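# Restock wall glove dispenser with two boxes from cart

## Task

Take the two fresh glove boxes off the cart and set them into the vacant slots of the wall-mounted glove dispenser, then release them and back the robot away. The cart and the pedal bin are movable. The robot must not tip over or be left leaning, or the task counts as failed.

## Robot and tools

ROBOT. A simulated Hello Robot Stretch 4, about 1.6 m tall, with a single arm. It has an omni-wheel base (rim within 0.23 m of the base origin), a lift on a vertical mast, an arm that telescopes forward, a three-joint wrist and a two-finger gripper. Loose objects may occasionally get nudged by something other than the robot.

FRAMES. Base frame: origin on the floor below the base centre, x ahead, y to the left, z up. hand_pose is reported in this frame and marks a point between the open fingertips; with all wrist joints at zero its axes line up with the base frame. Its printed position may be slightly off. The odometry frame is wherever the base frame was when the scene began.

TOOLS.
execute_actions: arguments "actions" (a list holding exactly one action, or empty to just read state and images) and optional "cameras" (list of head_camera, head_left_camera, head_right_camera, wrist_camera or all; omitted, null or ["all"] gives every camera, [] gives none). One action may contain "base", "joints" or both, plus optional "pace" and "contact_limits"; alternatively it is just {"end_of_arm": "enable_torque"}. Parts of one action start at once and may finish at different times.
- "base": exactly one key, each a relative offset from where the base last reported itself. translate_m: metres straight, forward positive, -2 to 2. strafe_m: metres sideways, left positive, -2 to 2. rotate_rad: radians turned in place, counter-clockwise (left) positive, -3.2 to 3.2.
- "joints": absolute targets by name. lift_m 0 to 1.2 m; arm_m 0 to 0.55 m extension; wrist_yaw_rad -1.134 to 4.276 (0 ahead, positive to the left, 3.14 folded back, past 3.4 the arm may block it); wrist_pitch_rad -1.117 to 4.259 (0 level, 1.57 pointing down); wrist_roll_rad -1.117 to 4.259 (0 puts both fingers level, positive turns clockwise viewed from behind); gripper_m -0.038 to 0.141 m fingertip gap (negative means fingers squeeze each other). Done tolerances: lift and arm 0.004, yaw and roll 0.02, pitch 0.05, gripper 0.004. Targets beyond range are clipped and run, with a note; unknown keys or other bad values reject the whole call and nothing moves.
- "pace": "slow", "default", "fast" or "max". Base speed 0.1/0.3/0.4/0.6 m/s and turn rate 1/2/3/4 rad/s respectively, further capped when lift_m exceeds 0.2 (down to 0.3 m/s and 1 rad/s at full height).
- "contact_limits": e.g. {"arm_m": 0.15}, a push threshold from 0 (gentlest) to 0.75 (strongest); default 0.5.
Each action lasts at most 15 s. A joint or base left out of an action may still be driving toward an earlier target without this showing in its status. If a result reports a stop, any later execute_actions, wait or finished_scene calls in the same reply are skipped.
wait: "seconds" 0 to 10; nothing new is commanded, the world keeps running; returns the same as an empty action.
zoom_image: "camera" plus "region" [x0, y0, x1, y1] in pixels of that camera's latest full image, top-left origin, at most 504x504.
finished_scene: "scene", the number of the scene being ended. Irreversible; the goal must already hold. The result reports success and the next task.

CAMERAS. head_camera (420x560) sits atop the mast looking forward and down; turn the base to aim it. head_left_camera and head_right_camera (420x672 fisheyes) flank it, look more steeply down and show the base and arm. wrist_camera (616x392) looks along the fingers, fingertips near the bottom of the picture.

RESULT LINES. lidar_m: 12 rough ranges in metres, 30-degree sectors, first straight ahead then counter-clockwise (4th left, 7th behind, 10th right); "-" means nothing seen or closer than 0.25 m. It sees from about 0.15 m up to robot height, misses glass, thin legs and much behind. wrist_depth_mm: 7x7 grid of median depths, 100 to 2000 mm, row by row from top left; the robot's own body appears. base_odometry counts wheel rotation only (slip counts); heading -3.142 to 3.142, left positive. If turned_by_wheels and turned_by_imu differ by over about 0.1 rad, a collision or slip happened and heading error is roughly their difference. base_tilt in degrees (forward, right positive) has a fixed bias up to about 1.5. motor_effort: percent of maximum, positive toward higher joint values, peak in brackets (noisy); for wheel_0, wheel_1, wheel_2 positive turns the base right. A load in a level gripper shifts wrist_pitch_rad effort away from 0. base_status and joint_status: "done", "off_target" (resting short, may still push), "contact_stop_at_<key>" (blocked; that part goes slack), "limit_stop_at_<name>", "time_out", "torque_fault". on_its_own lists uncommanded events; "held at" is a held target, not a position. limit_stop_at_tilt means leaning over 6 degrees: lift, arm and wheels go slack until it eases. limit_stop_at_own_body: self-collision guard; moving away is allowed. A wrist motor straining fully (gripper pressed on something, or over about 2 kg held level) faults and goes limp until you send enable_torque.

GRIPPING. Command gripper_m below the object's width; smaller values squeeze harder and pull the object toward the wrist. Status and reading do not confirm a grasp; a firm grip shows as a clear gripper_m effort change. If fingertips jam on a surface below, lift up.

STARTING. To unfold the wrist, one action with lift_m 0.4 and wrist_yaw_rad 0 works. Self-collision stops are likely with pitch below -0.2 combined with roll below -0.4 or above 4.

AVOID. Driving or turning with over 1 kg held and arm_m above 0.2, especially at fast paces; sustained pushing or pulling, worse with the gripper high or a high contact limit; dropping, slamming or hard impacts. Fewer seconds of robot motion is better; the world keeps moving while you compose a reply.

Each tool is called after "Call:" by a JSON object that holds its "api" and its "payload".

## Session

Call:
{"api": "execute_actions", "payload": {"actions": []}}

Scene clock: 0.00 s.
base_odometry: x=+0.000 y=+0.000 heading=+0.000 (m, m, rad; odometry frame)
turned_by_wheels: +0.000 (rad since the last result)
turned_by_imu: +0.000 (rad since the last result)
base_tilt: forward=-0.9 right=+0.0 (deg)
lidar_m: 2.48 2.60 1.19 1.04 1.06 1.30 1.71 1.72 2.26 2.02 1.78 1.96
base_status: not commanded
joint_positions: lift_m=+0.134 arm_m=+0.001 wrist_yaw_rad=+3.138 wrist_pitch_rad=-0.001 wrist_roll_rad=-0.002 gripper_m=+0.057
joint_status: not commanded
motor_effort: lift_m=+19 arm_m=-1 wrist_yaw_rad=+0 wrist_pitch_rad=-8 wrist_roll_rad=+0 gripper_m=-4 wheel_0=+0 wheel_1=+0 wheel_2=+0 (%)
hand_pose: x=-0.1163 y=+0.0885 z=+0.3128 quat_wxyz=(+0.002, +0.000, -0.001, +1.000) (m; base frame)
wrist_depth_mm: - 145 249 - - - 1921 / - 111 144 - - - 1229 / - 115 143 - - - 1229 / - 132 167 - - - 1205 / 201 1808 1756 1983 - - 1255 / 220 1430 209 1336 195 1308 1182 / 218 854 798 135 842 788 842
pictures: head_camera, head_left_camera, head_right_camera, wrist_camera
Images, in order (width x height): head_camera 420x560, head_left_camera 420x672, head_right_camera 420x672, wrist_camera 616x392.

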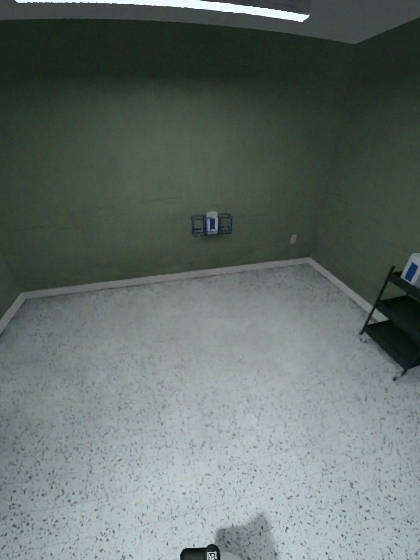

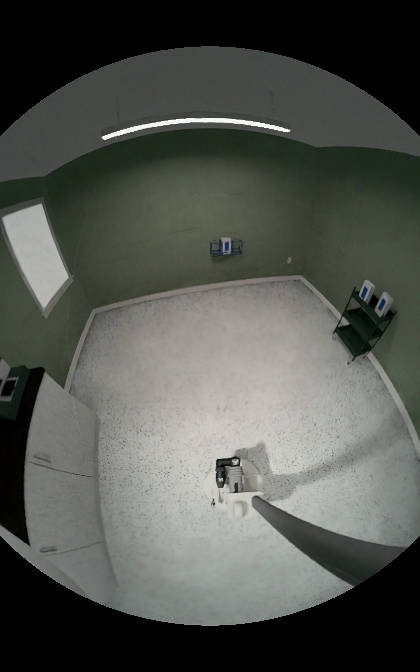

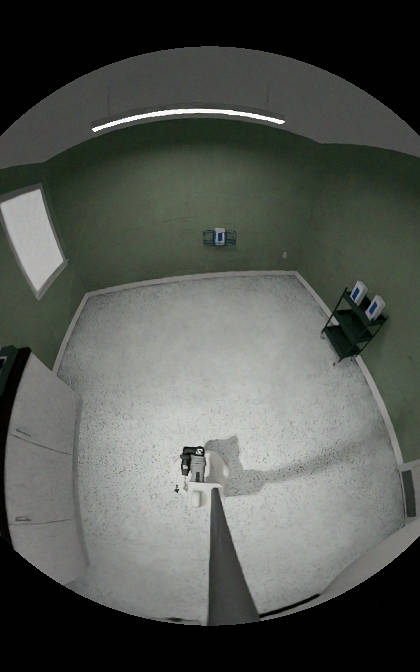

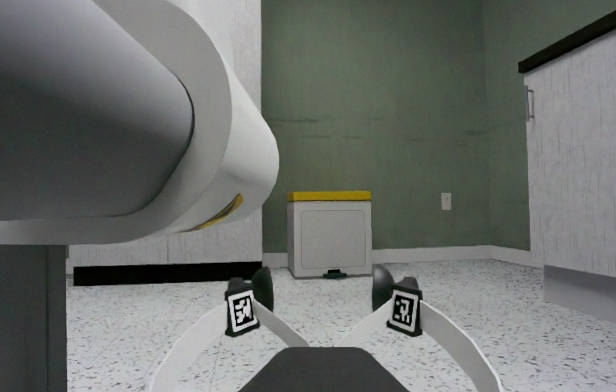

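Call:
{"api": "execute_actions", "payload": {"actions": [{"base":{"translate_m":1.0},"joints":{"lift_m":0.9,"wrist_yaw_rad":0,"gripper_m":0.14}}], "cameras": ["wrist_camera"]}}

Call:
{"api": "execute_actions", "payload": {"actions": [{"base":{"rotate_rad":-1.4}}], "cameras": ["head_camera","wrist_camera"]}}

Scene clock: 7.00 s.
base_odometry: x=+1.000 y=+0.000 heading=+0.001 (m, m, rad; odometry frame)
turned_by_wheels: +0.001 (rad since the last result)
turned_by_imu: -0.004 (rad since the last result)
base_tilt: forward=-0.9 right=+0.0 (deg)
lidar_m: 1.52 1.62 1.95 1.88 1.29 1.51 2.69 2.68 2.07 1.40 1.43 1.79
base_status: done
joint_positions: lift_m=+0.900 arm_m=+0.001 wrist_yaw_rad=+0.000 wrist_pitch_rad=-0.001 wrist_roll_rad=-0.002 gripper_m=+0.140
joint_status: all done
motor_effort: lift_m=+22(25) arm_m=-1(1) wrist_yaw_rad=-1(8) wrist_pitch_rad=-7(7) wrist_roll_rad=-1(1) gripper_m=+0(3) wheel_0=+4(9) wheel_1=+4(8) wheel_2=+0(11) (%)
hand_pose: x=+0.4604 y=-0.0873 z=+1.0781 quat_wxyz=(+1.000, -0.001, +0.000, +0.000) (m; base frame)
wrist_depth_mm: 1336 1366 1366 1464 1576 1618 1661 / 1336 1366 1397 1499 1576 1618 1618 / 1336 1336 1430 1464 1499 1576 1661 / 1308 1366 1397 1499 1537 1576 1661 / 1308 1366 1366 1499 1537 1537 1661 / 1255 1336 217 1366 1464 204 1618 / 1255 1308 1430 141 1464 1537 1661
pictures: wrist_camera
Images, in order (width x height): wrist_camera 616x392.

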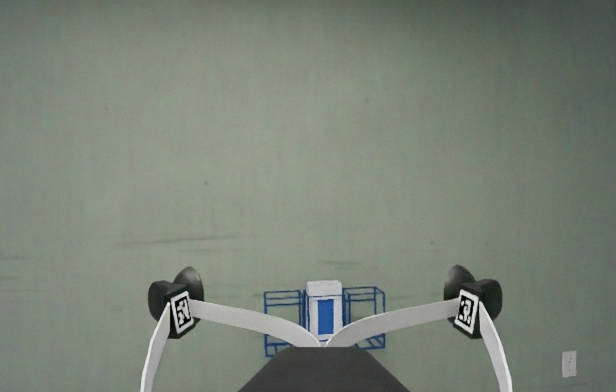

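Scene clock: 9.00 s.
base_odometry: x=+1.000 y=+0.000 heading=-1.399 (m, m, rad; odometry frame)
turned_by_wheels: -1.399 (rad since the last result)
turned_by_imu: -1.382 (rad since the last result)
base_tilt: forward=-0.9 right=+0.0 (deg)
lidar_m: 1.41 1.91 1.57 1.51 1.67 1.95 1.28 1.30 1.78 2.66 2.65 1.91
base_status: done
joint_positions: lift_m=+0.900 arm_m=+0.001 wrist_yaw_rad=+0.000 wrist_pitch_rad=-0.001 wrist_roll_rad=-0.002 gripper_m=+0.140
joint_status: not commanded
motor_effort: lift_m=+22(22) arm_m=-1(1) wrist_yaw_rad=+0(2) wrist_pitch_rad=-9(6) wrist_roll_rad=+1(1) gripper_m=+1(5) wheel_0=+4(6) wheel_1=+4(10) wheel_2=+2(8) (%)
hand_pose: x=+0.4603 y=-0.0874 z=+1.0782 quat_wxyz=(+1.000, -0.001, +0.000, +0.000) (m; base frame)
wrist_depth_mm: 1708 1708 1756 1708 1661 1708 1661 / 1756 1708 1756 1661 1661 1661 1661 / 1708 1708 1708 1661 1661 1661 1661 / 1661 1756 1708 1661 1661 1661 1576 / 1708 1708 1708 1661 1661 1618 1618 / 1708 1661 216 1336 1661 204 1576 / 1661 1661 1661 140 1618 1576 1576
pictures: head_camera, wrist_camera
Images, in order (width x height): head_camera 420x560, wrist_camera 616x392.

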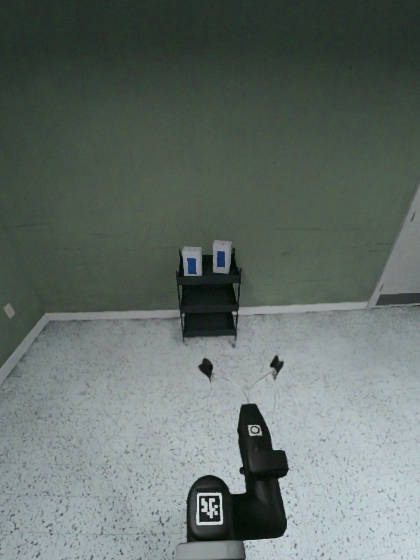

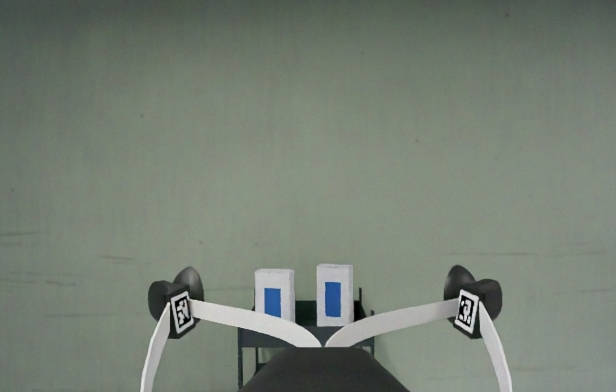

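Call:
{"api": "execute_actions", "payload": {"actions": [{"base":{"strafe_m":0.11},"joints":{"lift_m":0.69}}], "cameras": []}}

Call:
{"api": "execute_actions", "payload": {"actions": [{"base":{"translate_m":0.6},"joints":{"arm_m":0.2}}], "cameras": ["head_camera","wrist_camera"]}}

Scene clock: 13.23 s.
base_odometry: x=+1.108 y=+0.019 heading=-1.399 (m, m, rad; odometry frame)
turned_by_wheels: +0.000 (rad since the last result)
turned_by_imu: -0.002 (rad since the last result)
base_tilt: forward=-0.8 right=+0.0 (deg)
lidar_m: 1.40 1.90 1.44 1.42 1.54 1.94 1.56 1.31 1.79 2.80 2.62 1.91
base_status: done
joint_positions: lift_m=+0.690 arm_m=+0.001 wrist_yaw_rad=+0.000 wrist_pitch_rad=-0.001 wrist_roll_rad=-0.002 gripper_m=+0.140
joint_status: all done
motor_effort: lift_m=+14(23) arm_m=-1(1) wrist_yaw_rad=-1(0) wrist_pitch_rad=-6(7) wrist_roll_rad=+0(0) gripper_m=+0(1) wheel_0=-2(11) wheel_1=+2(11) wheel_2=+0(3) (%)
hand_pose: x=+0.4603 y=-0.0874 z=+0.8688 quat_wxyz=(+1.000, -0.001, +0.000, +0.000) (m; base frame)
wrist_depth_mm: 1756 1708 1708 1756 1708 1618 1661 / 1708 1661 1661 1756 1661 1661 1708 / 1661 1756 1661 1661 1661 1618 1661 / 1661 1618 1708 1661 1661 1708 1708 / 1661 1708 1708 1281 1708 1661 1618 / 1661 1708 217 1576 1618 204 1661 / 1708 1708 1708 141 1618 1618 1708
pictures: none
No camera images: the call's "cameras" was empty. Leave "cameras" out to get every camera's image.

Scene clock: 16.73 s.
base_odometry: x=+1.211 y=-0.572 heading=-1.398 (m, m, rad; odometry frame)
turned_by_wheels: +0.000 (rad since the last result)
turned_by_imu: -0.003 (rad since the last result)
base_tilt: forward=-0.9 right=+0.0 (deg)
lidar_m: 0.82 1.29 1.54 1.40 1.48 2.14 1.91 1.93 2.60 2.78 1.81 0.86
base_status: done
joint_positions: lift_m=+0.690 arm_m=+0.199 wrist_yaw_rad=+0.000 wrist_pitch_rad=-0.001 wrist_roll_rad=-0.002 gripper_m=+0.140
joint_status: all done
motor_effort: lift_m=+16(15) arm_m=+4(6) wrist_yaw_rad=-1(0) wrist_pitch_rad=-7(9) wrist_roll_rad=-1(1) gripper_m=-3(2) wheel_0=+2(6) wheel_1=+4(9) wheel_2=-2(12) (%)
hand_pose: x=+0.6586 y=-0.0874 z=+0.8687 quat_wxyz=(+1.000, -0.001, +0.000, +0.000) (m; base frame)
wrist_depth_mm: 878 878 878 854 842 842 831 / 866 866 854 854 831 854 842 / 866 854 854 854 854 820 842 / 854 854 866 842 831 831 831 / 866 854 842 466 569 831 831 / 854 866 217 466 559 204 831 / 854 842 469 140 559 488 820
pictures: head_camera, wrist_camera
Images, in order (width x height): head_camera 420x560, wrist_camera 616x392.

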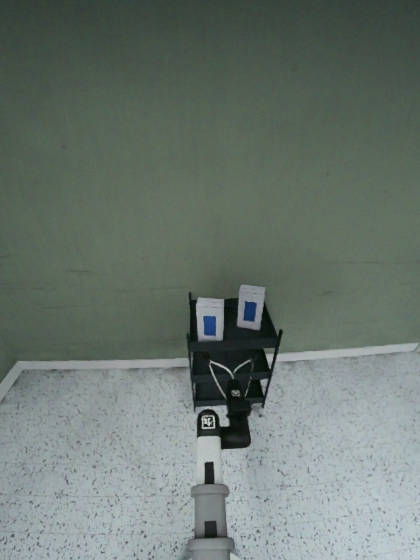

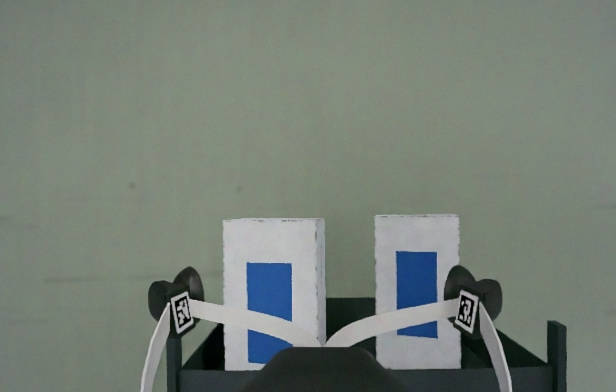

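Call:
{"api": "execute_actions", "payload": {"actions": [{"base":{"strafe_m":0.056},"joints":{"lift_m":0.67,"arm_m":0.4}}], "cameras": ["wrist_camera"]}}

Scene clock: 20.23 s.
base_odometry: x=+1.266 y=-0.562 heading=-1.398 (m, m, rad; odometry frame)
turned_by_wheels: +0.000 (rad since the last result)
turned_by_imu: -0.002 (rad since the last result)
base_tilt: forward=-0.8 right=+0.0 (deg)
lidar_m: 0.82 1.30 1.51 1.33 1.40 2.03 1.93 1.94 2.61 2.81 1.80 0.87
base_status: done
joint_positions: lift_m=+0.670 arm_m=+0.399 wrist_yaw_rad=+0.000 wrist_pitch_rad=-0.001 wrist_roll_rad=-0.002 gripper_m=+0.140
joint_status: all done
motor_effort: lift_m=+14(15) arm_m=+4(5) wrist_yaw_rad=-1(0) wrist_pitch_rad=-8(7) wrist_roll_rad=+0(0) gripper_m=-4(2) wheel_0=-2(12) wheel_1=+3(10) wheel_2=+0(2) (%)
hand_pose: x=+0.8586 y=-0.0874 z=+0.8488 quat_wxyz=(+1.000, -0.001, +0.000, +0.000) (m; base frame)
wrist_depth_mm: 668 661 647 640 647 634 634 / 654 647 640 654 647 634 640 / 661 654 647 640 640 634 634 / 654 647 640 640 640 634 627 / 640 640 640 265 634 366 345 / 647 640 216 263 255 205 343 / 647 634 517 141 500 364 345
pictures: wrist_camera
Images, in order (width x height): wrist_camera 616x392.

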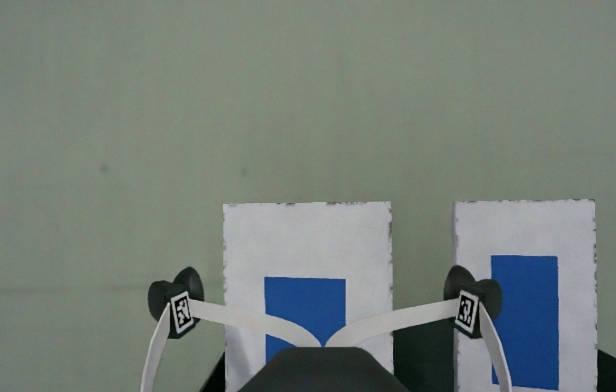

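Call:
{"api": "execute_actions", "payload": {"actions": [{"base":{"strafe_m":0.03},"joints":{"wrist_yaw_rad":-0.13,"lift_m":0.68}}], "cameras": ["wrist_camera"]}}

Scene clock: 23.10 s.
base_odometry: x=+1.296 y=-0.557 heading=-1.398 (m, m, rad; odometry frame)
turned_by_wheels: +0.000 (rad since the last result)
turned_by_imu: -0.001 (rad since the last result)
base_tilt: forward=-0.9 right=-0.1 (deg)
lidar_m: 0.83 1.29 1.48 1.31 1.37 1.97 1.94 1.94 2.60 2.86 1.82 0.86
base_status: done
joint_positions: lift_m=+0.680 arm_m=+0.399 wrist_yaw_rad=-0.130 wrist_pitch_rad=-0.001 wrist_roll_rad=-0.002 gripper_m=+0.140
joint_status: all done
motor_effort: lift_m=+22(25) arm_m=+4(5) wrist_yaw_rad=-1(5) wrist_pitch_rad=-7(6) wrist_roll_rad=+0(0) gripper_m=+2(0) wheel_0=-2(12) wheel_1=+2(10) wheel_2=+0(1) (%)
hand_pose: x=+0.8449 y=-0.1239 z=+0.8582 quat_wxyz=(+0.998, -0.001, +0.000, -0.065) (m; base frame)
wrist_depth_mm: 615 627 634 668 683 691 715 / 609 634 647 668 668 699 723 / 609 621 647 661 676 699 707 / 603 627 640 647 661 691 707 / 609 621 281 274 661 394 715 / 603 615 217 273 272 204 707 / 603 615 279 141 407 389 427
pictures: wrist_camera
Images, in order (width x height): wrist_camera 616x392.

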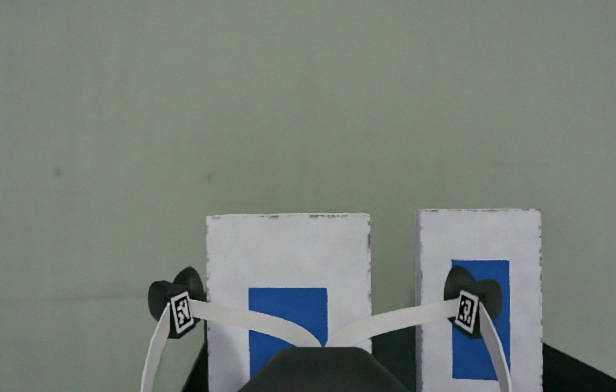

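Call:
{"api": "execute_actions", "payload": {"actions": [{"base":{"strafe_m":0.012},"joints":{"wrist_yaw_rad":-0.15}}], "cameras": []}}

Call:
{"api": "execute_actions", "payload": {"actions": [{"joints":{"arm_m":0.49},"pace":"slow"}], "cameras": ["wrist_camera"]}}

Scene clock: 25.97 s.
base_odometry: x=+1.307 y=-0.555 heading=-1.398 (m, m, rad; odometry frame)
turned_by_wheels: +0.000 (rad since the last result)
turned_by_imu: -0.001 (rad since the last result)
base_tilt: forward=-0.8 right=+0.0 (deg)
lidar_m: 0.82 1.28 1.47 1.30 1.36 1.99 1.96 1.95 2.62 2.89 1.78 0.87
base_status: done
joint_positions: lift_m=+0.680 arm_m=+0.399 wrist_yaw_rad=-0.149 wrist_pitch_rad=-0.001 wrist_roll_rad=-0.002 gripper_m=+0.140
joint_status: all done
motor_effort: lift_m=+22(22) arm_m=+4(5) wrist_yaw_rad=-2(4) wrist_pitch_rad=-8(8) wrist_roll_rad=+1(1) gripper_m=-1(1) wheel_0=-3(11) wheel_1=+2(11) wheel_2=+0(0) (%)
hand_pose: x=+0.8424 y=-0.1294 z=+0.8582 quat_wxyz=(+0.997, -0.001, +0.000, -0.075) (m; base frame)
wrist_depth_mm: 615 627 640 661 683 715 741 / 609 627 647 661 683 707 732 / 603 627 640 668 676 707 732 / 609 615 640 654 683 699 741 / 597 615 281 279 410 397 707 / 597 609 217 278 276 204 723 / 597 615 281 141 418 397 427
pictures: none
No camera images: the call's "cameras" was empty. Leave "cameras" out to get every camera's image.

Scene clock: 28.13 s.
base_odometry: x=+1.307 y=-0.555 heading=-1.398 (m, m, rad; odometry frame)
turned_by_wheels: +0.000 (rad since the last result)
turned_by_imu: -0.001 (rad since the last result)
base_tilt: forward=-0.8 right=+0.0 (deg)
lidar_m: 0.80 1.26 1.46 1.30 1.34 2.01 1.93 1.92 2.62 2.85 1.83 0.86
base_status: not commanded
joint_positions: lift_m=+0.680 arm_m=+0.489 wrist_yaw_rad=-0.150 wrist_pitch_rad=-0.001 wrist_roll_rad=-0.002 gripper_m=+0.140
joint_status: all done
motor_effort: lift_m=+22(22) arm_m=+5(6) wrist_yaw_rad=-1(2) wrist_pitch_rad=-8(6) wrist_roll_rad=+0(1) gripper_m=-4(2) wheel_0=-3(3) wheel_1=+2(2) wheel_2=+0(0) (%)
hand_pose: x=+0.9323 y=-0.1295 z=+0.8582 quat_wxyz=(+0.997, -0.001, +0.000, -0.075) (m; base frame)
wrist_depth_mm: 521 535 554 580 597 609 634 / 525 535 554 574 591 609 627 / 521 535 549 569 585 609 621 / 521 530 544 569 585 597 615 / 512 535 196 192 189 317 309 / 517 521 195 190 187 204 307 / 512 525 193 141 186 317 306
pictures: wrist_camera
Images, in order (width x height): wrist_camera 616x392.

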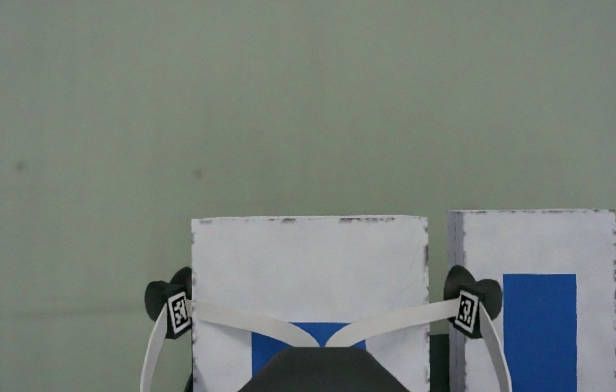

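Call:
{"api": "execute_actions", "payload": {"actions": [{"base":{"strafe_m":0.008},"joints":{"arm_m":0.5,"wrist_yaw_rad":-0.18},"pace":"slow"}], "cameras": []}}

Call:
{"api": "execute_actions", "payload": {"actions": [{"joints":{"gripper_m":0.07}}], "cameras": []}}

Call:
{"api": "execute_actions", "payload": {"actions": [{"joints":{"lift_m":0.92},"pace":"slow"}], "cameras": ["wrist_camera"]}}

Scene clock: 31.50 s.
base_odometry: x=+1.315 y=-0.554 heading=-1.398 (m, m, rad; odometry frame)
turned_by_wheels: +0.000 (rad since the last result)
turned_by_imu: -0.001 (rad since the last result)
base_tilt: forward=-0.8 right=+0.0 (deg)
lidar_m: 0.80 1.28 1.46 1.27 1.35 1.99 1.97 1.92 2.62 2.87 1.84 0.85
base_status: done
joint_positions: lift_m=+0.680 arm_m=+0.499 wrist_yaw_rad=-0.179 wrist_pitch_rad=-0.001 wrist_roll_rad=-0.002 gripper_m=+0.140
joint_status: all done
motor_effort: lift_m=+22(22) arm_m=+5(6) wrist_yaw_rad=-3(6) wrist_pitch_rad=-8(7) wrist_roll_rad=+0(0) gripper_m=-1(2) wheel_0=-5(5) wheel_1=+5(8) wheel_2=+0(0) (%)
hand_pose: x=+0.9383 y=-0.1374 z=+0.8582 quat_wxyz=(+0.996, -0.001, +0.000, -0.089) (m; base frame)
wrist_depth_mm: 512 530 549 580 591 621 647 / 504 525 544 564 597 615 654 / 500 521 544 559 585 615 634 / 512 521 539 564 574 609 634 / 504 517 197 195 193 317 306 / 504 512 193 192 189 204 307 / 496 508 192 141 188 312 306
pictures: none
No camera images: the call's "cameras" was empty. Leave "cameras" out to get every camera's image.

Scene clock: 33.23 s.
base_odometry: x=+1.315 y=-0.554 heading=-1.398 (m, m, rad; odometry frame)
turned_by_wheels: +0.000 (rad since the last result)
turned_by_imu: -0.001 (rad since the last result)
base_tilt: forward=-0.8 right=+0.0 (deg)
lidar_m: 0.83 1.28 1.47 1.30 1.36 1.96 1.97 1.95 2.62 2.89 1.82 0.85
base_status: not commanded
joint_positions: lift_m=+0.680 arm_m=+0.499 wrist_yaw_rad=-0.178 wrist_pitch_rad=-0.001 wrist_roll_rad=-0.002 gripper_m=+0.071
joint_status: all done
motor_effort: lift_m=+22(22) arm_m=+4(5) wrist_yaw_rad=-7(7) wrist_pitch_rad=-7(7) wrist_roll_rad=-1(1) gripper_m=-29(31) wheel_0=-4(5) wheel_1=+5(5) wheel_2=+0(0) (%)
hand_pose: x=+0.9386 y=-0.1370 z=+0.8581 quat_wxyz=(+0.996, -0.001, +0.000, -0.089) (m; base frame)
wrist_depth_mm: 508 525 549 574 597 609 627 / 504 521 544 559 585 603 647 / 504 521 544 564 591 615 634 / 504 525 544 554 580 603 621 / 504 525 184 182 179 312 307 / 500 508 183 181 179 180 306 / 496 508 182 127 178 312 303
pictures: none
No camera images: the call's "cameras" was empty. Leave "cameras" out to get every camera's image.

Scene clock: 35.87 s.
base_odometry: x=+1.315 y=-0.554 heading=-1.398 (m, m, rad; odometry frame)
turned_by_wheels: +0.000 (rad since the last result)
turned_by_imu: -0.001 (rad since the last result)
base_tilt: forward=-0.8 right=+0.0 (deg)
lidar_m: 0.81 1.29 1.46 1.30 1.34 1.97 1.97 1.94 2.63 2.89 1.80 0.89
base_status: not commanded
joint_positions: lift_m=+0.919 arm_m=+0.499 wrist_yaw_rad=-0.179 wrist_pitch_rad=+0.006 wrist_roll_rad=-0.002 gripper_m=+0.071
joint_status: all done
on_its_own: wrist_pitch_rad is at rest, and its effort (-25) is outside its rest range (-23 to +23)
motor_effort: lift_m=+25(25) arm_m=+4(5) wrist_yaw_rad=-2(7) wrist_pitch_rad=-25(27) wrist_roll_rad=+0(0) gripper_m=-26(25) wheel_0=-4(4) wheel_1=+5(4) wheel_2=+0(0) (%)
hand_pose: x=+0.9384 y=-0.1375 z=+1.0961 quat_wxyz=(+0.996, -0.001, +0.003, -0.090) (m; base frame)
wrist_depth_mm: 508 530 544 569 597 615 640 / 504 521 544 564 591 609 634 / 504 530 539 564 585 615 634 / 500 521 539 559 585 603 627 / 496 521 185 183 180 615 621 / 504 517 183 181 179 179 627 / 500 517 182 127 177 591 627
pictures: wrist_camera
Images, in order (width x height): wrist_camera 616x392.

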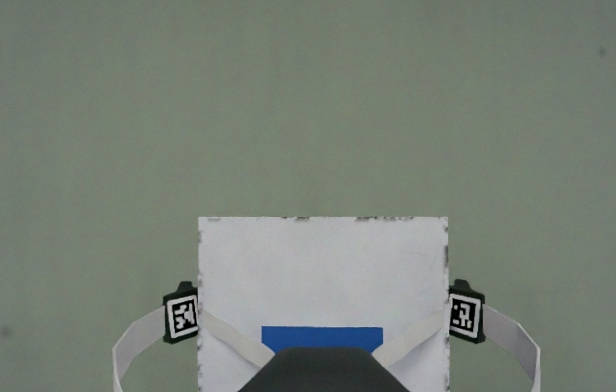

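Call:
{"api": "execute_actions", "payload": {"actions": [{"base":{"translate_m":-0.15},"joints":{"arm_m":0.05,"wrist_yaw_rad":0.04},"pace":"slow"}], "cameras": []}}

Call:
{"api": "execute_actions", "payload": {"actions": [{"base":{"rotate_rad":1.62},"pace":"slow"}], "cameras": []}}

Call:
{"api": "execute_actions", "payload": {"actions": [{"base":{"strafe_m":0.16}}], "cameras": []}}

Call:
{"api": "execute_actions", "payload": {"actions": [{"base":{"translate_m":0.68},"joints":{"lift_m":0.8,"arm_m":0.15}}], "cameras": ["head_camera","wrist_camera"]}}

Call:
{"api": "zoom_image", "payload": {"camera": "head_camera", "region": [130, 280, 310, 420]}}

Scene clock: 48.20 s.
base_odometry: x=+1.289 y=-0.406 heading=-1.399 (m, m, rad; odometry frame)
turned_by_wheels: +0.000 (rad since the last result)
turned_by_imu: -0.004 (rad since the last result)
base_tilt: forward=-0.9 right=+0.0 (deg)
lidar_m: 0.42 1.45 1.46 1.27 1.44 1.97 1.97 1.79 2.42 2.91 2.03 0.49
base_status: done
joint_positions: lift_m=+0.919 arm_m=+0.051 wrist_yaw_rad=+0.040 wrist_pitch_rad=+0.006 wrist_roll_rad=-0.002 gripper_m=+0.071
joint_status: all done
on_its_own: wrist_pitch_rad is at rest, and its effort (-27) is outside its rest range (-23 to +23)
motor_effort: lift_m=+25(24) arm_m=-5(6) wrist_yaw_rad=+0(8) wrist_pitch_rad=-27(25) wrist_roll_rad=+0(0) gripper_m=-32(29) wheel_0=-4(8) wheel_1=-5(6) wheel_2=+4(8) (%)
hand_pose: x=+0.5135 y=-0.0758 z=+1.0961 quat_wxyz=(+1.000, -0.001, +0.003, +0.020) (m; base frame)
wrist_depth_mm: 1205 1182 1160 1138 1138 1138 1118 / 1229 1205 1160 1138 1138 1118 1098 / 1182 1205 1138 1138 1138 1138 1098 / 1205 1182 1160 1160 1160 1098 1078 / 1182 1182 185 183 181 1118 1098 / 1182 1160 183 181 179 179 1098 / 1205 1160 182 127 177 831 1098
pictures: none
No camera images: the call's "cameras" was empty. Leave "cameras" out to get every camera's image.

Scene clock: 51.10 s.
base_odometry: x=+1.289 y=-0.406 heading=+0.220 (m, m, rad; odometry frame)
turned_by_wheels: +1.619 (rad since the last result)
turned_by_imu: +1.596 (rad since the last result)
base_tilt: forward=-0.8 right=+0.0 (deg)
lidar_m: 0.42 1.46 2.05 1.79 1.78 2.47 2.92 1.95 1.01 0.95 1.46 0.49
base_status: done
joint_positions: lift_m=+0.919 arm_m=+0.051 wrist_yaw_rad=+0.040 wrist_pitch_rad=+0.006 wrist_roll_rad=-0.002 gripper_m=+0.071
joint_status: not commanded
on_its_own: wrist_pitch_rad is at rest, and its effort (-26) is outside its rest range (-23 to +23)
motor_effort: lift_m=+25(25) arm_m=-5(5) wrist_yaw_rad=-1(1) wrist_pitch_rad=-26(27) wrist_roll_rad=+1(1) gripper_m=-26(25) wheel_0=-4(11) wheel_1=-4(8) wheel_2=-4(7) (%)
hand_pose: x=+0.5135 y=-0.0757 z=+1.0961 quat_wxyz=(+1.000, -0.001, +0.003, +0.020) (m; base frame)
wrist_depth_mm: 1229 1205 1205 1160 1118 1118 1060 / 1229 1229 1160 1160 1118 1098 1042 / 1255 1205 1182 1160 1160 1078 1078 / 1255 1205 1182 1160 1138 1098 1042 / 1229 1229 185 182 180 1078 1060 / 1255 1205 183 181 178 179 1078 / 1205 1205 182 127 177 1060 1078
pictures: none
No camera images: the call's "cameras" was empty. Leave "cameras" out to get every camera's image.

Scene clock: 52.87 s.
base_odometry: x=+1.254 y=-0.250 heading=+0.220 (m, m, rad; odometry frame)
turned_by_wheels: +0.000 (rad since the last result)
turned_by_imu: -0.002 (rad since the last result)
base_tilt: forward=-0.9 right=+0.0 (deg)
lidar_m: 0.43 1.46 2.04 1.68 1.61 2.22 2.91 2.17 1.17 1.14 1.62 0.48
base_status: done
joint_positions: lift_m=+0.919 arm_m=+0.051 wrist_yaw_rad=+0.040 wrist_pitch_rad=+0.006 wrist_roll_rad=-0.002 gripper_m=+0.071
joint_status: not commanded
motor_effort: lift_m=+25(25) arm_m=-5(5) wrist_yaw_rad=+0(3) wrist_pitch_rad=-23(24) wrist_roll_rad=+1(0) gripper_m=-31(29) wheel_0=-2(14) wheel_1=+1(10) wheel_2=+0(4) (%)
hand_pose: x=+0.5135 y=-0.0758 z=+1.0961 quat_wxyz=(+1.000, -0.001, +0.003, +0.020) (m; base frame)
wrist_depth_mm: 1281 1229 1182 1160 1160 1098 1078 / 1229 1229 1182 1160 1160 1060 1098 / 1229 1205 1160 1138 1098 1098 1078 / 1229 1229 1205 1138 1138 1118 1060 / 1229 1182 185 183 181 1078 1078 / 1229 1229 183 181 179 179 1098 / 1255 1182 181 127 177 1078 1078
pictures: none
No camera images: the call's "cameras" was empty. Leave "cameras" out to get every camera's image.

Scene clock: 56.63 s.
base_odometry: x=+1.918 y=-0.101 heading=+0.221 (m, m, rad; odometry frame)
turned_by_wheels: +0.000 (rad since the last result)
turned_by_imu: -0.003 (rad since the last result)
base_tilt: forward=-0.9 right=+0.0 (deg)
lidar_m: 0.54 0.75 1.05 2.11 1.94 2.26 3.68 1.60 1.35 1.56 1.04 0.64
base_status: done
joint_positions: lift_m=+0.800 arm_m=+0.149 wrist_yaw_rad=+0.040 wrist_pitch_rad=+0.006 wrist_roll_rad=-0.002 gripper_m=+0.071
joint_status: all done
on_its_own: wrist_pitch_rad is at rest, and its effort (-24) is outside its rest range (-23 to +23)
motor_effort: lift_m=+17(18) arm_m=+4(5) wrist_yaw_rad=-1(1) wrist_pitch_rad=-24(27) wrist_roll_rad=-1(0) gripper_m=-27(26) wheel_0=+2(9) wheel_1=+2(7) wheel_2=-1(12) (%)
hand_pose: x=+0.6119 y=-0.0758 z=+0.9767 quat_wxyz=(+1.000, -0.001, +0.003, +0.020) (m; base frame)
wrist_depth_mm: 389 382 370 359 353 345 338 / 392 379 375 362 355 347 338 / 389 379 370 359 349 343 338 / 389 382 368 359 349 343 334 / 389 382 185 182 181 342 336 / 387 377 183 181 179 179 334 / 389 375 181 127 177 342 334
pictures: head_camera, wrist_camera
Images, in order (width x height): head_camera 420x560, wrist_camera 616x392.

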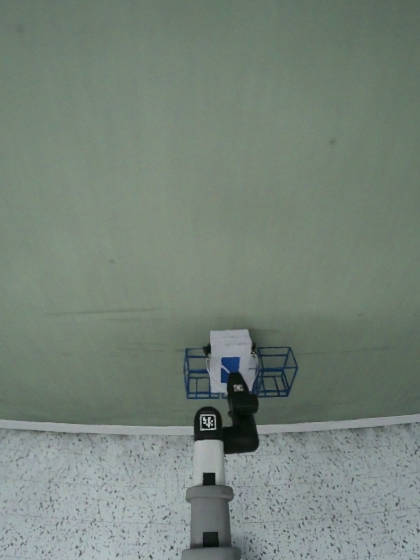

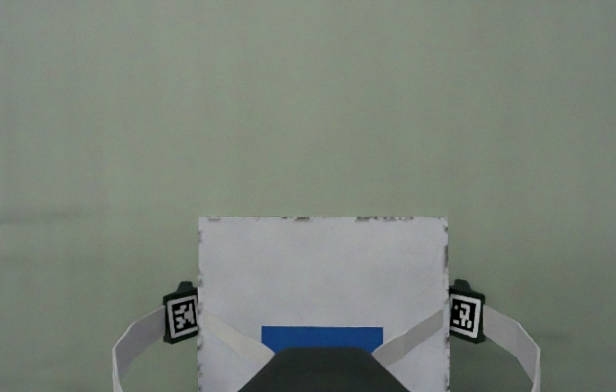

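Region (130, 280, 310, 420) of head_camera's 420x560 image, scaled by 2.800, with more detail than that image has.

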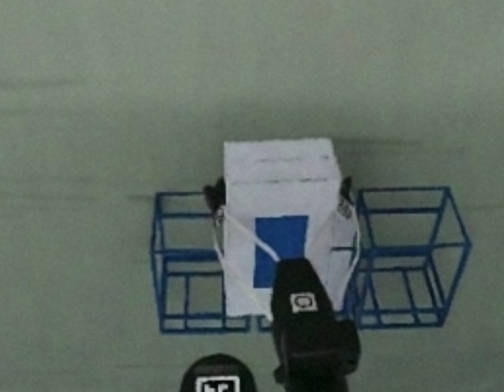

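Call:
{"api": "execute_actions", "payload": {"actions": [{"base":{"rotate_rad":-0.05},"pace":"slow"}], "cameras": []}}

Call:
{"api": "execute_actions", "payload": {"actions": [{"base":{"translate_m":-0.14}}], "cameras": []}}

Call:
{"api": "execute_actions", "payload": {"actions": [{"base":{"strafe_m":0.13},"joints":{"lift_m":0.76,"arm_m":0.22},"pace":"slow"}], "cameras": ["head_camera"]}}

Call:
{"api": "zoom_image", "payload": {"camera": "head_camera", "region": [150, 290, 310, 420]}}

Scene clock: 61.17 s.
base_odometry: x=+1.918 y=-0.101 heading=+0.172 (m, m, rad; odometry frame)
turned_by_wheels: -0.049 (rad since the last result)
turned_by_imu: -0.050 (rad since the last result)
base_tilt: forward=-0.9 right=+0.0 (deg)
lidar_m: 0.52 0.74 1.02 2.13 1.93 2.16 3.69 2.29 1.35 1.54 1.08 0.67
base_status: done
joint_positions: lift_m=+0.800 arm_m=+0.149 wrist_yaw_rad=+0.040 wrist_pitch_rad=+0.006 wrist_roll_rad=-0.002 gripper_m=+0.071
joint_status: not commanded
on_its_own: wrist_pitch_rad is at rest, and its effort (-26) is outside its rest range (-23 to +23)
motor_effort: lift_m=+17(17) arm_m=+4(5) wrist_yaw_rad=+1(2) wrist_pitch_rad=-26(24) wrist_roll_rad=+1(1) gripper_m=-28(27) wheel_0=+4(4) wheel_1=+5(6) wheel_2=+4(7) (%)
hand_pose: x=+0.6119 y=-0.0759 z=+0.9767 quat_wxyz=(+1.000, -0.001, +0.003, +0.020) (m; base frame)
wrist_depth_mm: 379 377 370 366 359 355 355 / 382 375 370 366 357 357 351 / 379 377 373 362 362 355 353 / 377 370 368 362 357 353 355 / 377 373 185 183 180 355 351 / 379 373 183 181 179 179 347 / 377 370 182 127 177 353 349
pictures: none
No camera images: the call's "cameras" was empty. Leave "cameras" out to get every camera's image.

Scene clock: 62.93 s.
base_odometry: x=+1.780 y=-0.125 heading=+0.171 (m, m, rad; odometry frame)
turned_by_wheels: +0.000 (rad since the last result)
turned_by_imu: -0.001 (rad since the last result)
base_tilt: forward=-0.9 right=+0.0 (deg)
lidar_m: 0.51 0.90 1.20 2.13 1.86 2.13 3.53 2.32 1.30 1.55 1.29 0.79
base_status: done
joint_positions: lift_m=+0.800 arm_m=+0.149 wrist_yaw_rad=+0.040 wrist_pitch_rad=+0.006 wrist_roll_rad=-0.002 gripper_m=+0.071
joint_status: not commanded
on_its_own: wrist_pitch_rad is at rest, and its effort (-26) is outside its rest range (-23 to +23)
motor_effort: lift_m=+17(17) arm_m=+4(4) wrist_yaw_rad=-1(0) wrist_pitch_rad=-26(25) wrist_roll_rad=+1(0) gripper_m=-31(26) wheel_0=-3(11) wheel_1=-3(9) wheel_2=+1(12) (%)
hand_pose: x=+0.6119 y=-0.0759 z=+0.9768 quat_wxyz=(+1.000, -0.001, +0.003, +0.020) (m; base frame)
wrist_depth_mm: 525 517 512 508 500 496 488 / 525 521 512 504 496 496 488 / 525 512 508 508 500 496 484 / 517 517 508 504 500 496 488 / 525 521 185 182 180 488 488 / 517 512 182 181 179 178 484 / 517 512 181 127 176 484 484
pictures: none
No camera images: the call's "cameras" was empty. Leave "cameras" out to get every camera's image.

Scene clock: 65.37 s.
base_odometry: x=+1.758 y=+0.003 heading=+0.171 (m, m, rad; odometry frame)
turned_by_wheels: +0.000 (rad since the last result)
turned_by_imu: -0.002 (rad since the last result)
base_tilt: forward=-0.9 right=+0.0 (deg)
lidar_m: 0.60 0.89 1.19 1.98 1.71 1.98 3.53 2.51 1.41 1.70 1.29 0.81
base_status: done
joint_positions: lift_m=+0.760 arm_m=+0.219 wrist_yaw_rad=+0.040 wrist_pitch_rad=+0.006 wrist_roll_rad=-0.002 gripper_m=+0.071
joint_status: all done
on_its_own: wrist_pitch_rad is at rest, and its effort (-27) is outside its rest range (-23 to +23)
motor_effort: lift_m=+17(17) arm_m=+5(4) wrist_yaw_rad=-1(1) wrist_pitch_rad=-27(26) wrist_roll_rad=+0(1) gripper_m=-26(27) wheel_0=-4(12) wheel_1=+3(8) wheel_2=+0(2) (%)
hand_pose: x=+0.6819 y=-0.0758 z=+0.9368 quat_wxyz=(+1.000, -0.001, +0.003, +0.020) (m; base frame)
wrist_depth_mm: 445 439 436 433 427 427 415 / 442 445 436 430 430 427 415 / 449 442 433 430 427 421 415 / 445 436 436 430 424 418 413 / 445 442 184 182 181 418 413 / 442 439 183 181 179 179 413 / 445 436 182 128 177 330 410
pictures: head_camera
Images, in order (width x height): head_camera 420x560.

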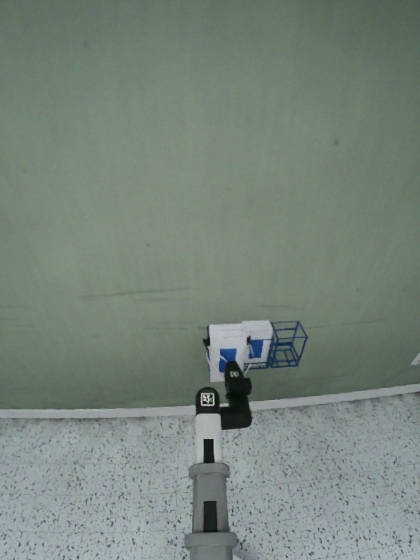

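Region (150, 290, 310, 420) of head_camera's 420x560 image, scaled by 3.150, with more detail than that image has; it fills the top 410 rows of this view, and the rest is white.

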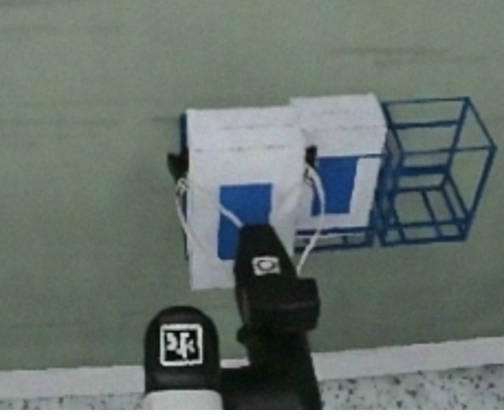

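Call:
{"api": "execute_actions", "payload": {"actions": [{"base":{"strafe_m":-0.012},"joints":{"lift_m":0.87},"pace":"slow"}], "cameras": []}}

Call:
{"api": "execute_actions", "payload": {"actions": [{"joints":{"arm_m":0.378,"wrist_pitch_rad":-0.03},"pace":"slow","contact_limits":{"arm_m":0.15}}], "cameras": []}}

Call:
{"api": "execute_actions", "payload": {"actions": [{"joints":{"lift_m":0.81},"pace":"slow"}], "cameras": ["head_camera","wrist_camera"]}}

Call:
{"api": "zoom_image", "payload": {"camera": "head_camera", "region": [150, 260, 310, 390]}}

Scene clock: 70.33 s.
base_odometry: x=+1.760 y=-0.009 heading=+0.171 (m, m, rad; odometry frame)
turned_by_wheels: +0.000 (rad since the last result)
turned_by_imu: -0.002 (rad since the last result)
base_tilt: forward=-0.9 right=+0.0 (deg)
lidar_m: 0.63 0.89 1.18 2.00 1.77 1.97 3.51 2.46 1.40 1.68 1.27 0.80
base_status: done
joint_positions: lift_m=+0.869 arm_m=+0.219 wrist_yaw_rad=+0.040 wrist_pitch_rad=+0.006 wrist_roll_rad=-0.002 gripper_m=+0.071
joint_status: all done
on_its_own: wrist_pitch_rad is at rest, and its effort (-27) is outside its rest range (-23 to +23)
motor_effort: lift_m=+25(26) arm_m=+5(5) wrist_yaw_rad=+0(1) wrist_pitch_rad=-27(26) wrist_roll_rad=-1(0) gripper_m=-28(26) wheel_0=+4(7) wheel_1=-5(6) wheel_2=+0(1) (%)
hand_pose: x=+0.6818 y=-0.0758 z=+1.0461 quat_wxyz=(+1.000, -0.001, +0.003, +0.020) (m; base frame)
wrist_depth_mm: 452 442 439 430 427 424 415 / 449 442 436 430 424 421 415 / 449 442 442 433 424 424 418 / 445 442 436 430 424 421 415 / 445 442 185 182 180 418 415 / 445 439 182 181 179 178 415 / 445 436 182 128 177 415 413
pictures: none
No camera images: the call's "cameras" was empty. Leave "cameras" out to get every camera's image.

Scene clock: 73.20 s.
base_odometry: x=+1.760 y=-0.009 heading=+0.171 (m, m, rad; odometry frame)
turned_by_wheels: +0.000 (rad since the last result)
turned_by_imu: -0.001 (rad since the last result)
base_tilt: forward=-0.8 right=+0.0 (deg)
lidar_m: 0.76 0.89 1.20 2.01 1.76 1.96 3.52 2.47 1.41 1.68 1.26 0.80
base_status: not commanded
joint_positions: lift_m=+0.870 arm_m=+0.377 wrist_yaw_rad=+0.040 wrist_pitch_rad=-0.021 wrist_roll_rad=-0.002 gripper_m=+0.071
joint_status: all done
on_its_own: wrist_pitch_rad is at rest, and its effort (-26) is outside its rest range (-23 to +23)
motor_effort: lift_m=+24(25) arm_m=+5(4) wrist_yaw_rad=+0(0) wrist_pitch_rad=-26(29) wrist_roll_rad=+0(1) gripper_m=-27(28) wheel_0=+5(4) wheel_1=-5(5) wheel_2=+0(0) (%)
contact_limits: arm_m 0.15
hand_pose: x=+0.8398 y=-0.0758 z=+1.0539 quat_wxyz=(+1.000, -0.001, -0.011, +0.020) (m; base frame)
wrist_depth_mm: 289 283 281 277 274 270 267 / 287 283 279 277 271 268 265 / 285 281 278 274 271 266 265 / 283 278 274 273 268 265 262 / 282 278 185 183 182 263 260 / 278 276 183 181 179 178 259 / 277 274 182 127 177 259 258
pictures: none
No camera images: the call's "cameras" was empty. Leave "cameras" out to get every camera's image.

Scene clock: 74.57 s.
base_odometry: x=+1.760 y=-0.009 heading=+0.171 (m, m, rad; odometry frame)
turned_by_wheels: +0.000 (rad since the last result)
turned_by_imu: -0.001 (rad since the last result)
base_tilt: forward=-0.9 right=+0.0 (deg)
lidar_m: 0.75 0.89 1.22 1.99 1.73 1.98 3.53 2.48 1.38 1.68 1.29 0.82
base_status: not commanded
joint_positions: lift_m=+0.810 arm_m=+0.377 wrist_yaw_rad=+0.040 wrist_pitch_rad=-0.028 wrist_roll_rad=-0.002 gripper_m=+0.071
joint_status: all done
motor_effort: lift_m=+14(19) arm_m=+4(5) wrist_yaw_rad=-1(1) wrist_pitch_rad=-5(25) wrist_roll_rad=+1(1) gripper_m=-28(29) wheel_0=+5(5) wheel_1=-5(5) wheel_2=+0(0) (%)
hand_pose: x=+0.8397 y=-0.0757 z=+0.9967 quat_wxyz=(+1.000, -0.001, -0.014, +0.020) (m; base frame)
wrist_depth_mm: 291 287 283 278 276 272 270 / 289 285 279 277 273 271 267 / 285 281 278 276 271 267 266 / 283 281 276 272 270 265 263 / 282 277 185 183 182 263 262 / 279 274 183 181 179 178 259 / 274 274 181 127 176 259 256
pictures: head_camera, wrist_camera
Images, in order (width x height): head_camera 420x560, wrist_camera 616x392.

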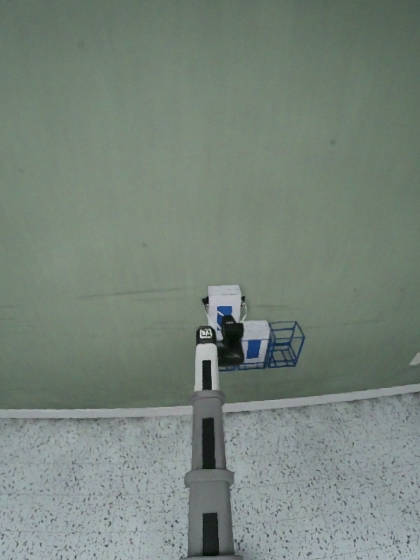

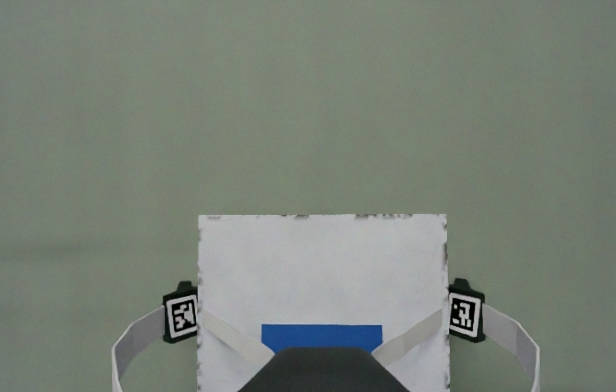

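Region (150, 260, 310, 390) of head_camera's 420x560 image, scaled by 3.150, with more detail than that image has; it fills the top 410 rows of this view, and the rest is white.

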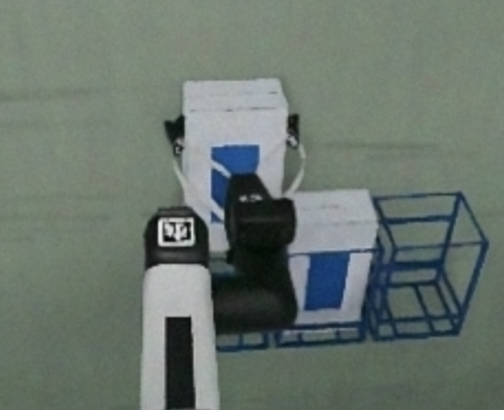

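Call:
{"api": "execute_actions", "payload": {"actions": [{"joints":{"lift_m":0.85},"pace":"slow"}], "cameras": []}}

Call:
{"api": "execute_actions", "payload": {"actions": [{"base":{"strafe_m":-0.011},"joints":{"arm_m":0.381},"pace":"slow"}], "cameras": []}}

Call:
{"api": "execute_actions", "payload": {"actions": [{"joints":{"lift_m":0.795},"pace":"slow"}], "cameras": ["head_camera","wrist_camera"]}}

Call:
{"api": "zoom_image", "payload": {"camera": "head_camera", "region": [150, 260, 310, 390]}}

Scene clock: 78.73 s.
base_odometry: x=+1.760 y=-0.009 heading=+0.171 (m, m, rad; odometry frame)
turned_by_wheels: +0.000 (rad since the last result)
turned_by_imu: -0.002 (rad since the last result)
base_tilt: forward=-0.9 right=+0.0 (deg)
lidar_m: 0.74 0.88 1.19 2.01 1.72 1.98 3.53 2.50 1.36 1.66 1.26 0.81
base_status: not commanded
joint_positions: lift_m=+0.849 arm_m=+0.377 wrist_yaw_rad=+0.040 wrist_pitch_rad=-0.021 wrist_roll_rad=-0.002 gripper_m=+0.071
joint_status: all done
on_its_own: wrist_pitch_rad is at rest, and its effort (-25) is outside its rest range (-23 to +23)
motor_effort: lift_m=+25(27) arm_m=+5(5) wrist_yaw_rad=-1(2) wrist_pitch_rad=-25(26) wrist_roll_rad=+2(1) gripper_m=-28(29) wheel_0=+5(5) wheel_1=-5(5) wheel_2=+0(0) (%)
hand_pose: x=+0.8398 y=-0.0757 z=+1.0339 quat_wxyz=(+1.000, -0.001, -0.011, +0.020) (m; base frame)
wrist_depth_mm: 289 285 279 278 274 270 268 / 287 283 278 276 273 268 266 / 285 281 277 273 271 267 265 / 283 281 274 272 268 265 262 / 281 277 185 183 181 264 259 / 279 274 183 181 179 179 260 / 277 272 180 128 176 258 259
pictures: none
No camera images: the call's "cameras" was empty. Leave "cameras" out to get every camera's image.

Scene clock: 79.63 s.
base_odometry: x=+1.762 y=-0.019 heading=+0.171 (m, m, rad; odometry frame)
turned_by_wheels: +0.000 (rad since the last result)
turned_by_imu: +0.000 (rad since the last result)
base_tilt: forward=-0.9 right=+0.0 (deg)
lidar_m: 0.75 0.88 1.20 1.99 1.74 1.99 3.54 2.48 1.38 1.65 1.28 0.81
base_status: done
joint_positions: lift_m=+0.849 arm_m=+0.380 wrist_yaw_rad=+0.040 wrist_pitch_rad=-0.021 wrist_roll_rad=-0.002 gripper_m=+0.071
joint_status: all done
motor_effort: lift_m=+25(25) arm_m=+4(5) wrist_yaw_rad=+0(1) wrist_pitch_rad=-23(26) wrist_roll_rad=+1(1) gripper_m=-25(28) wheel_0=+4(10) wheel_1=-4(8) wheel_2=+0(0) (%)
hand_pose: x=+0.8428 y=-0.0758 z=+1.0339 quat_wxyz=(+1.000, -0.001, -0.011, +0.020) (m; base frame)
wrist_depth_mm: 286 281 277 274 271 267 265 / 285 279 277 272 268 266 262 / 282 277 274 271 267 265 262 / 279 276 272 270 265 263 262 / 278 274 185 182 181 262 259 / 274 273 183 182 179 179 256 / 274 272 181 127 177 256 255
pictures: none
No camera images: the call's "cameras" was empty. Leave "cameras" out to get every camera's image.

Scene clock: 80.97 s.
base_odometry: x=+1.762 y=-0.019 heading=+0.171 (m, m, rad; odometry frame)
turned_by_wheels: +0.000 (rad since the last result)
turned_by_imu: +0.000 (rad since the last result)
base_tilt: forward=-0.9 right=+0.0 (deg)
lidar_m: 0.74 0.88 1.19 2.01 1.77 2.00 3.54 2.45 1.42 1.67 1.29 0.79
base_status: not commanded
joint_positions: lift_m=+0.796 arm_m=+0.380 wrist_yaw_rad=+0.042 wrist_pitch_rad=-0.043 wrist_roll_rad=-0.003 gripper_m=+0.071
joint_status: all done
on_its_own: wrist_pitch_rad is at rest, and its effort (+35) is outside its rest range (-23 to +23)
motor_effort: lift_m=+8(26) arm_m=+5(5) wrist_yaw_rad=-7(7) wrist_pitch_rad=+35(37) wrist_roll_rad=+4(4) gripper_m=-26(28) wheel_0=+4(4) wheel_1=-3(4) wheel_2=+0(0) (%)
hand_pose: x=+0.8428 y=-0.0751 z=+0.9864 quat_wxyz=(+1.000, -0.001, -0.022, +0.021) (m; base frame)
wrist_depth_mm: 294 289 286 281 276 274 268 / 289 286 278 277 273 272 266 / 286 282 277 276 271 266 265 / 285 278 274 271 267 263 262 / 278 274 186 184 182 260 259 / 277 273 184 181 179 179 254 / 274 267 180 126 175 254 251
pictures: head_camera, wrist_camera
Images, in order (width x height): head_camera 420x560, wrist_camera 616x392.

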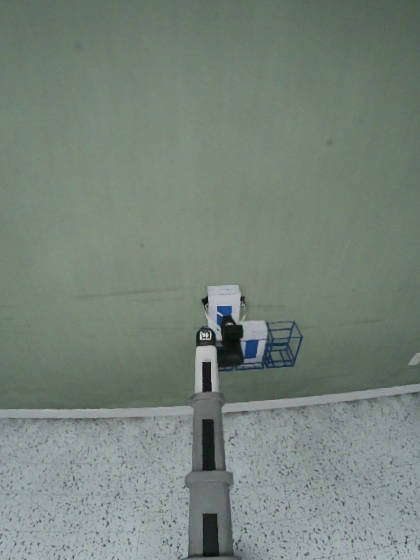

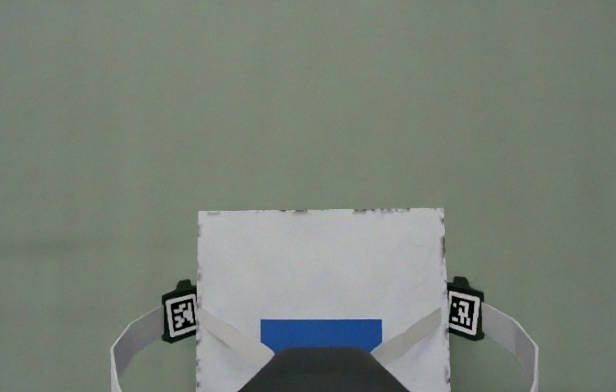

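Region (150, 260, 310, 390) of head_camera's 420x560 image, scaled by 3.150, with more detail than that image has; it fills the top 410 rows of this view, and the rest is white.

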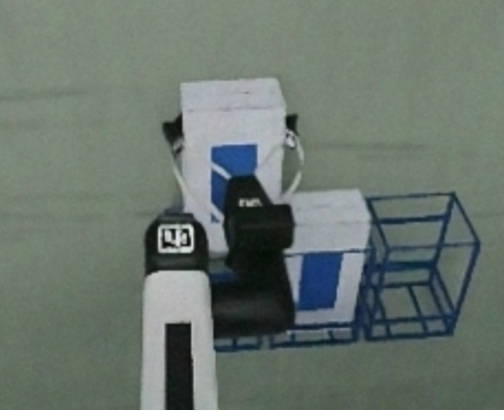

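Call:
{"api": "execute_actions", "payload": {"actions": [{"joints":{"lift_m":0.85},"pace":"slow"}], "cameras": []}}

Call:
{"api": "execute_actions", "payload": {"actions": [{"base":{"strafe_m":0.02},"pace":"slow"}], "cameras": []}}

Call:
{"api": "execute_actions", "payload": {"actions": [{"joints":{"lift_m":0.8},"pace":"slow"}], "cameras": ["wrist_camera"]}}

Scene clock: 84.17 s.
base_odometry: x=+1.762 y=-0.019 heading=+0.171 (m, m, rad; odometry frame)
turned_by_wheels: +0.000 (rad since the last result)
turned_by_imu: -0.001 (rad since the last result)
base_tilt: forward=-0.8 right=+0.0 (deg)
lidar_m: 0.75 0.90 1.19 2.02 1.75 1.99 3.54 2.47 1.39 1.67 1.26 0.79
base_status: not commanded
joint_positions: lift_m=+0.849 arm_m=+0.380 wrist_yaw_rad=+0.040 wrist_pitch_rad=-0.022 wrist_roll_rad=-0.002 gripper_m=+0.071
joint_status: all done
on_its_own: wrist_pitch_rad is at rest, and its effort (-24) is outside its rest range (-23 to +23)
motor_effort: lift_m=+25(25) arm_m=+5(5) wrist_yaw_rad=-2(7) wrist_pitch_rad=-24(36) wrist_roll_rad=+1(4) gripper_m=-28(25) wheel_0=+4(4) wheel_1=-3(3) wheel_2=+0(0) (%)
hand_pose: x=+0.8428 y=-0.0757 z=+1.0339 quat_wxyz=(+1.000, -0.001, -0.011, +0.020) (m; base frame)
wrist_depth_mm: 283 282 277 274 272 266 265 / 283 281 276 273 268 264 264 / 282 278 276 270 267 265 262 / 279 277 274 270 266 263 260 / 278 276 185 182 181 260 259 / 277 272 183 181 179 179 257 / 274 271 181 127 177 256 254
pictures: none
No camera images: the call's "cameras" was empty. Leave "cameras" out to get every camera's image.

Scene clock: 85.30 s.
base_odometry: x=+1.758 y=+0.000 heading=+0.171 (m, m, rad; odometry frame)
turned_by_wheels: +0.000 (rad since the last result)
turned_by_imu: -0.001 (rad since the last result)
base_tilt: forward=-0.8 right=-0.1 (deg)
lidar_m: 0.75 0.87 1.18 1.97 1.73 1.96 3.54 2.49 1.39 1.69 1.26 0.79
base_status: done
joint_positions: lift_m=+0.849 arm_m=+0.380 wrist_yaw_rad=+0.040 wrist_pitch_rad=-0.022 wrist_roll_rad=-0.002 gripper_m=+0.071
joint_status: not commanded
on_its_own: wrist_pitch_rad is at rest, and its effort (-25) is outside its rest range (-23 to +23)
motor_effort: lift_m=+25(25) arm_m=+5(5) wrist_yaw_rad=+0(1) wrist_pitch_rad=-25(23) wrist_roll_rad=+1(1) gripper_m=-28(28) wheel_0=-6(6) wheel_1=+5(8) wheel_2=+0(1) (%)
hand_pose: x=+0.8428 y=-0.0758 z=+1.0339 quat_wxyz=(+1.000, -0.001, -0.011, +0.020) (m; base frame)
wrist_depth_mm: 285 282 278 274 271 265 264 / 283 278 274 272 267 264 264 / 282 276 274 271 267 264 260 / 279 276 272 268 266 262 258 / 277 274 185 182 181 259 258 / 274 273 183 181 179 178 257 / 274 268 181 127 176 256 255
pictures: none
No camera images: the call's "cameras" was empty. Leave "cameras" out to get every camera's image.

Scene clock: 86.60 s.
base_odometry: x=+1.758 y=+0.000 heading=+0.171 (m, m, rad; odometry frame)
turned_by_wheels: +0.000 (rad since the last result)
turned_by_imu: -0.001 (rad since the last result)
base_tilt: forward=-0.8 right=+0.0 (deg)
lidar_m: 0.75 0.87 1.18 1.97 1.75 1.97 3.52 2.50 1.37 1.69 1.28 0.81
base_status: not commanded
joint_positions: lift_m=+0.800 arm_m=+0.380 wrist_yaw_rad=+0.040 wrist_pitch_rad=-0.021 wrist_roll_rad=-0.002 gripper_m=+0.071
joint_status: all done
on_its_own: wrist_pitch_rad is at rest, and its effort (-26) is outside its rest range (-23 to +23)
motor_effort: lift_m=+17(23) arm_m=+4(4) wrist_yaw_rad=+0(1) wrist_pitch_rad=-26(27) wrist_roll_rad=+2(1) gripper_m=-28(22) wheel_0=-6(5) wheel_1=+4(5) wheel_2=+0(0) (%)
hand_pose: x=+0.8428 y=-0.0758 z=+0.9845 quat_wxyz=(+1.000, -0.001, -0.011, +0.020) (m; base frame)
wrist_depth_mm: 283 279 278 273 270 267 264 / 283 279 274 272 267 264 263 / 282 278 273 271 267 264 262 / 278 274 273 270 265 262 260 / 278 273 185 183 181 260 258 / 274 272 183 181 179 179 256 / 276 271 181 128 176 257 255
pictures: wrist_camera
Images, in order (width x height): wrist_camera 616x392.

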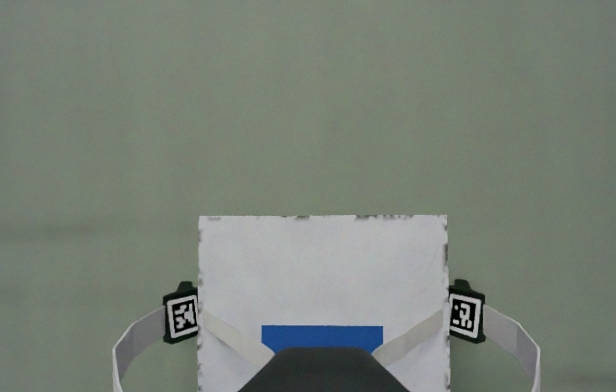

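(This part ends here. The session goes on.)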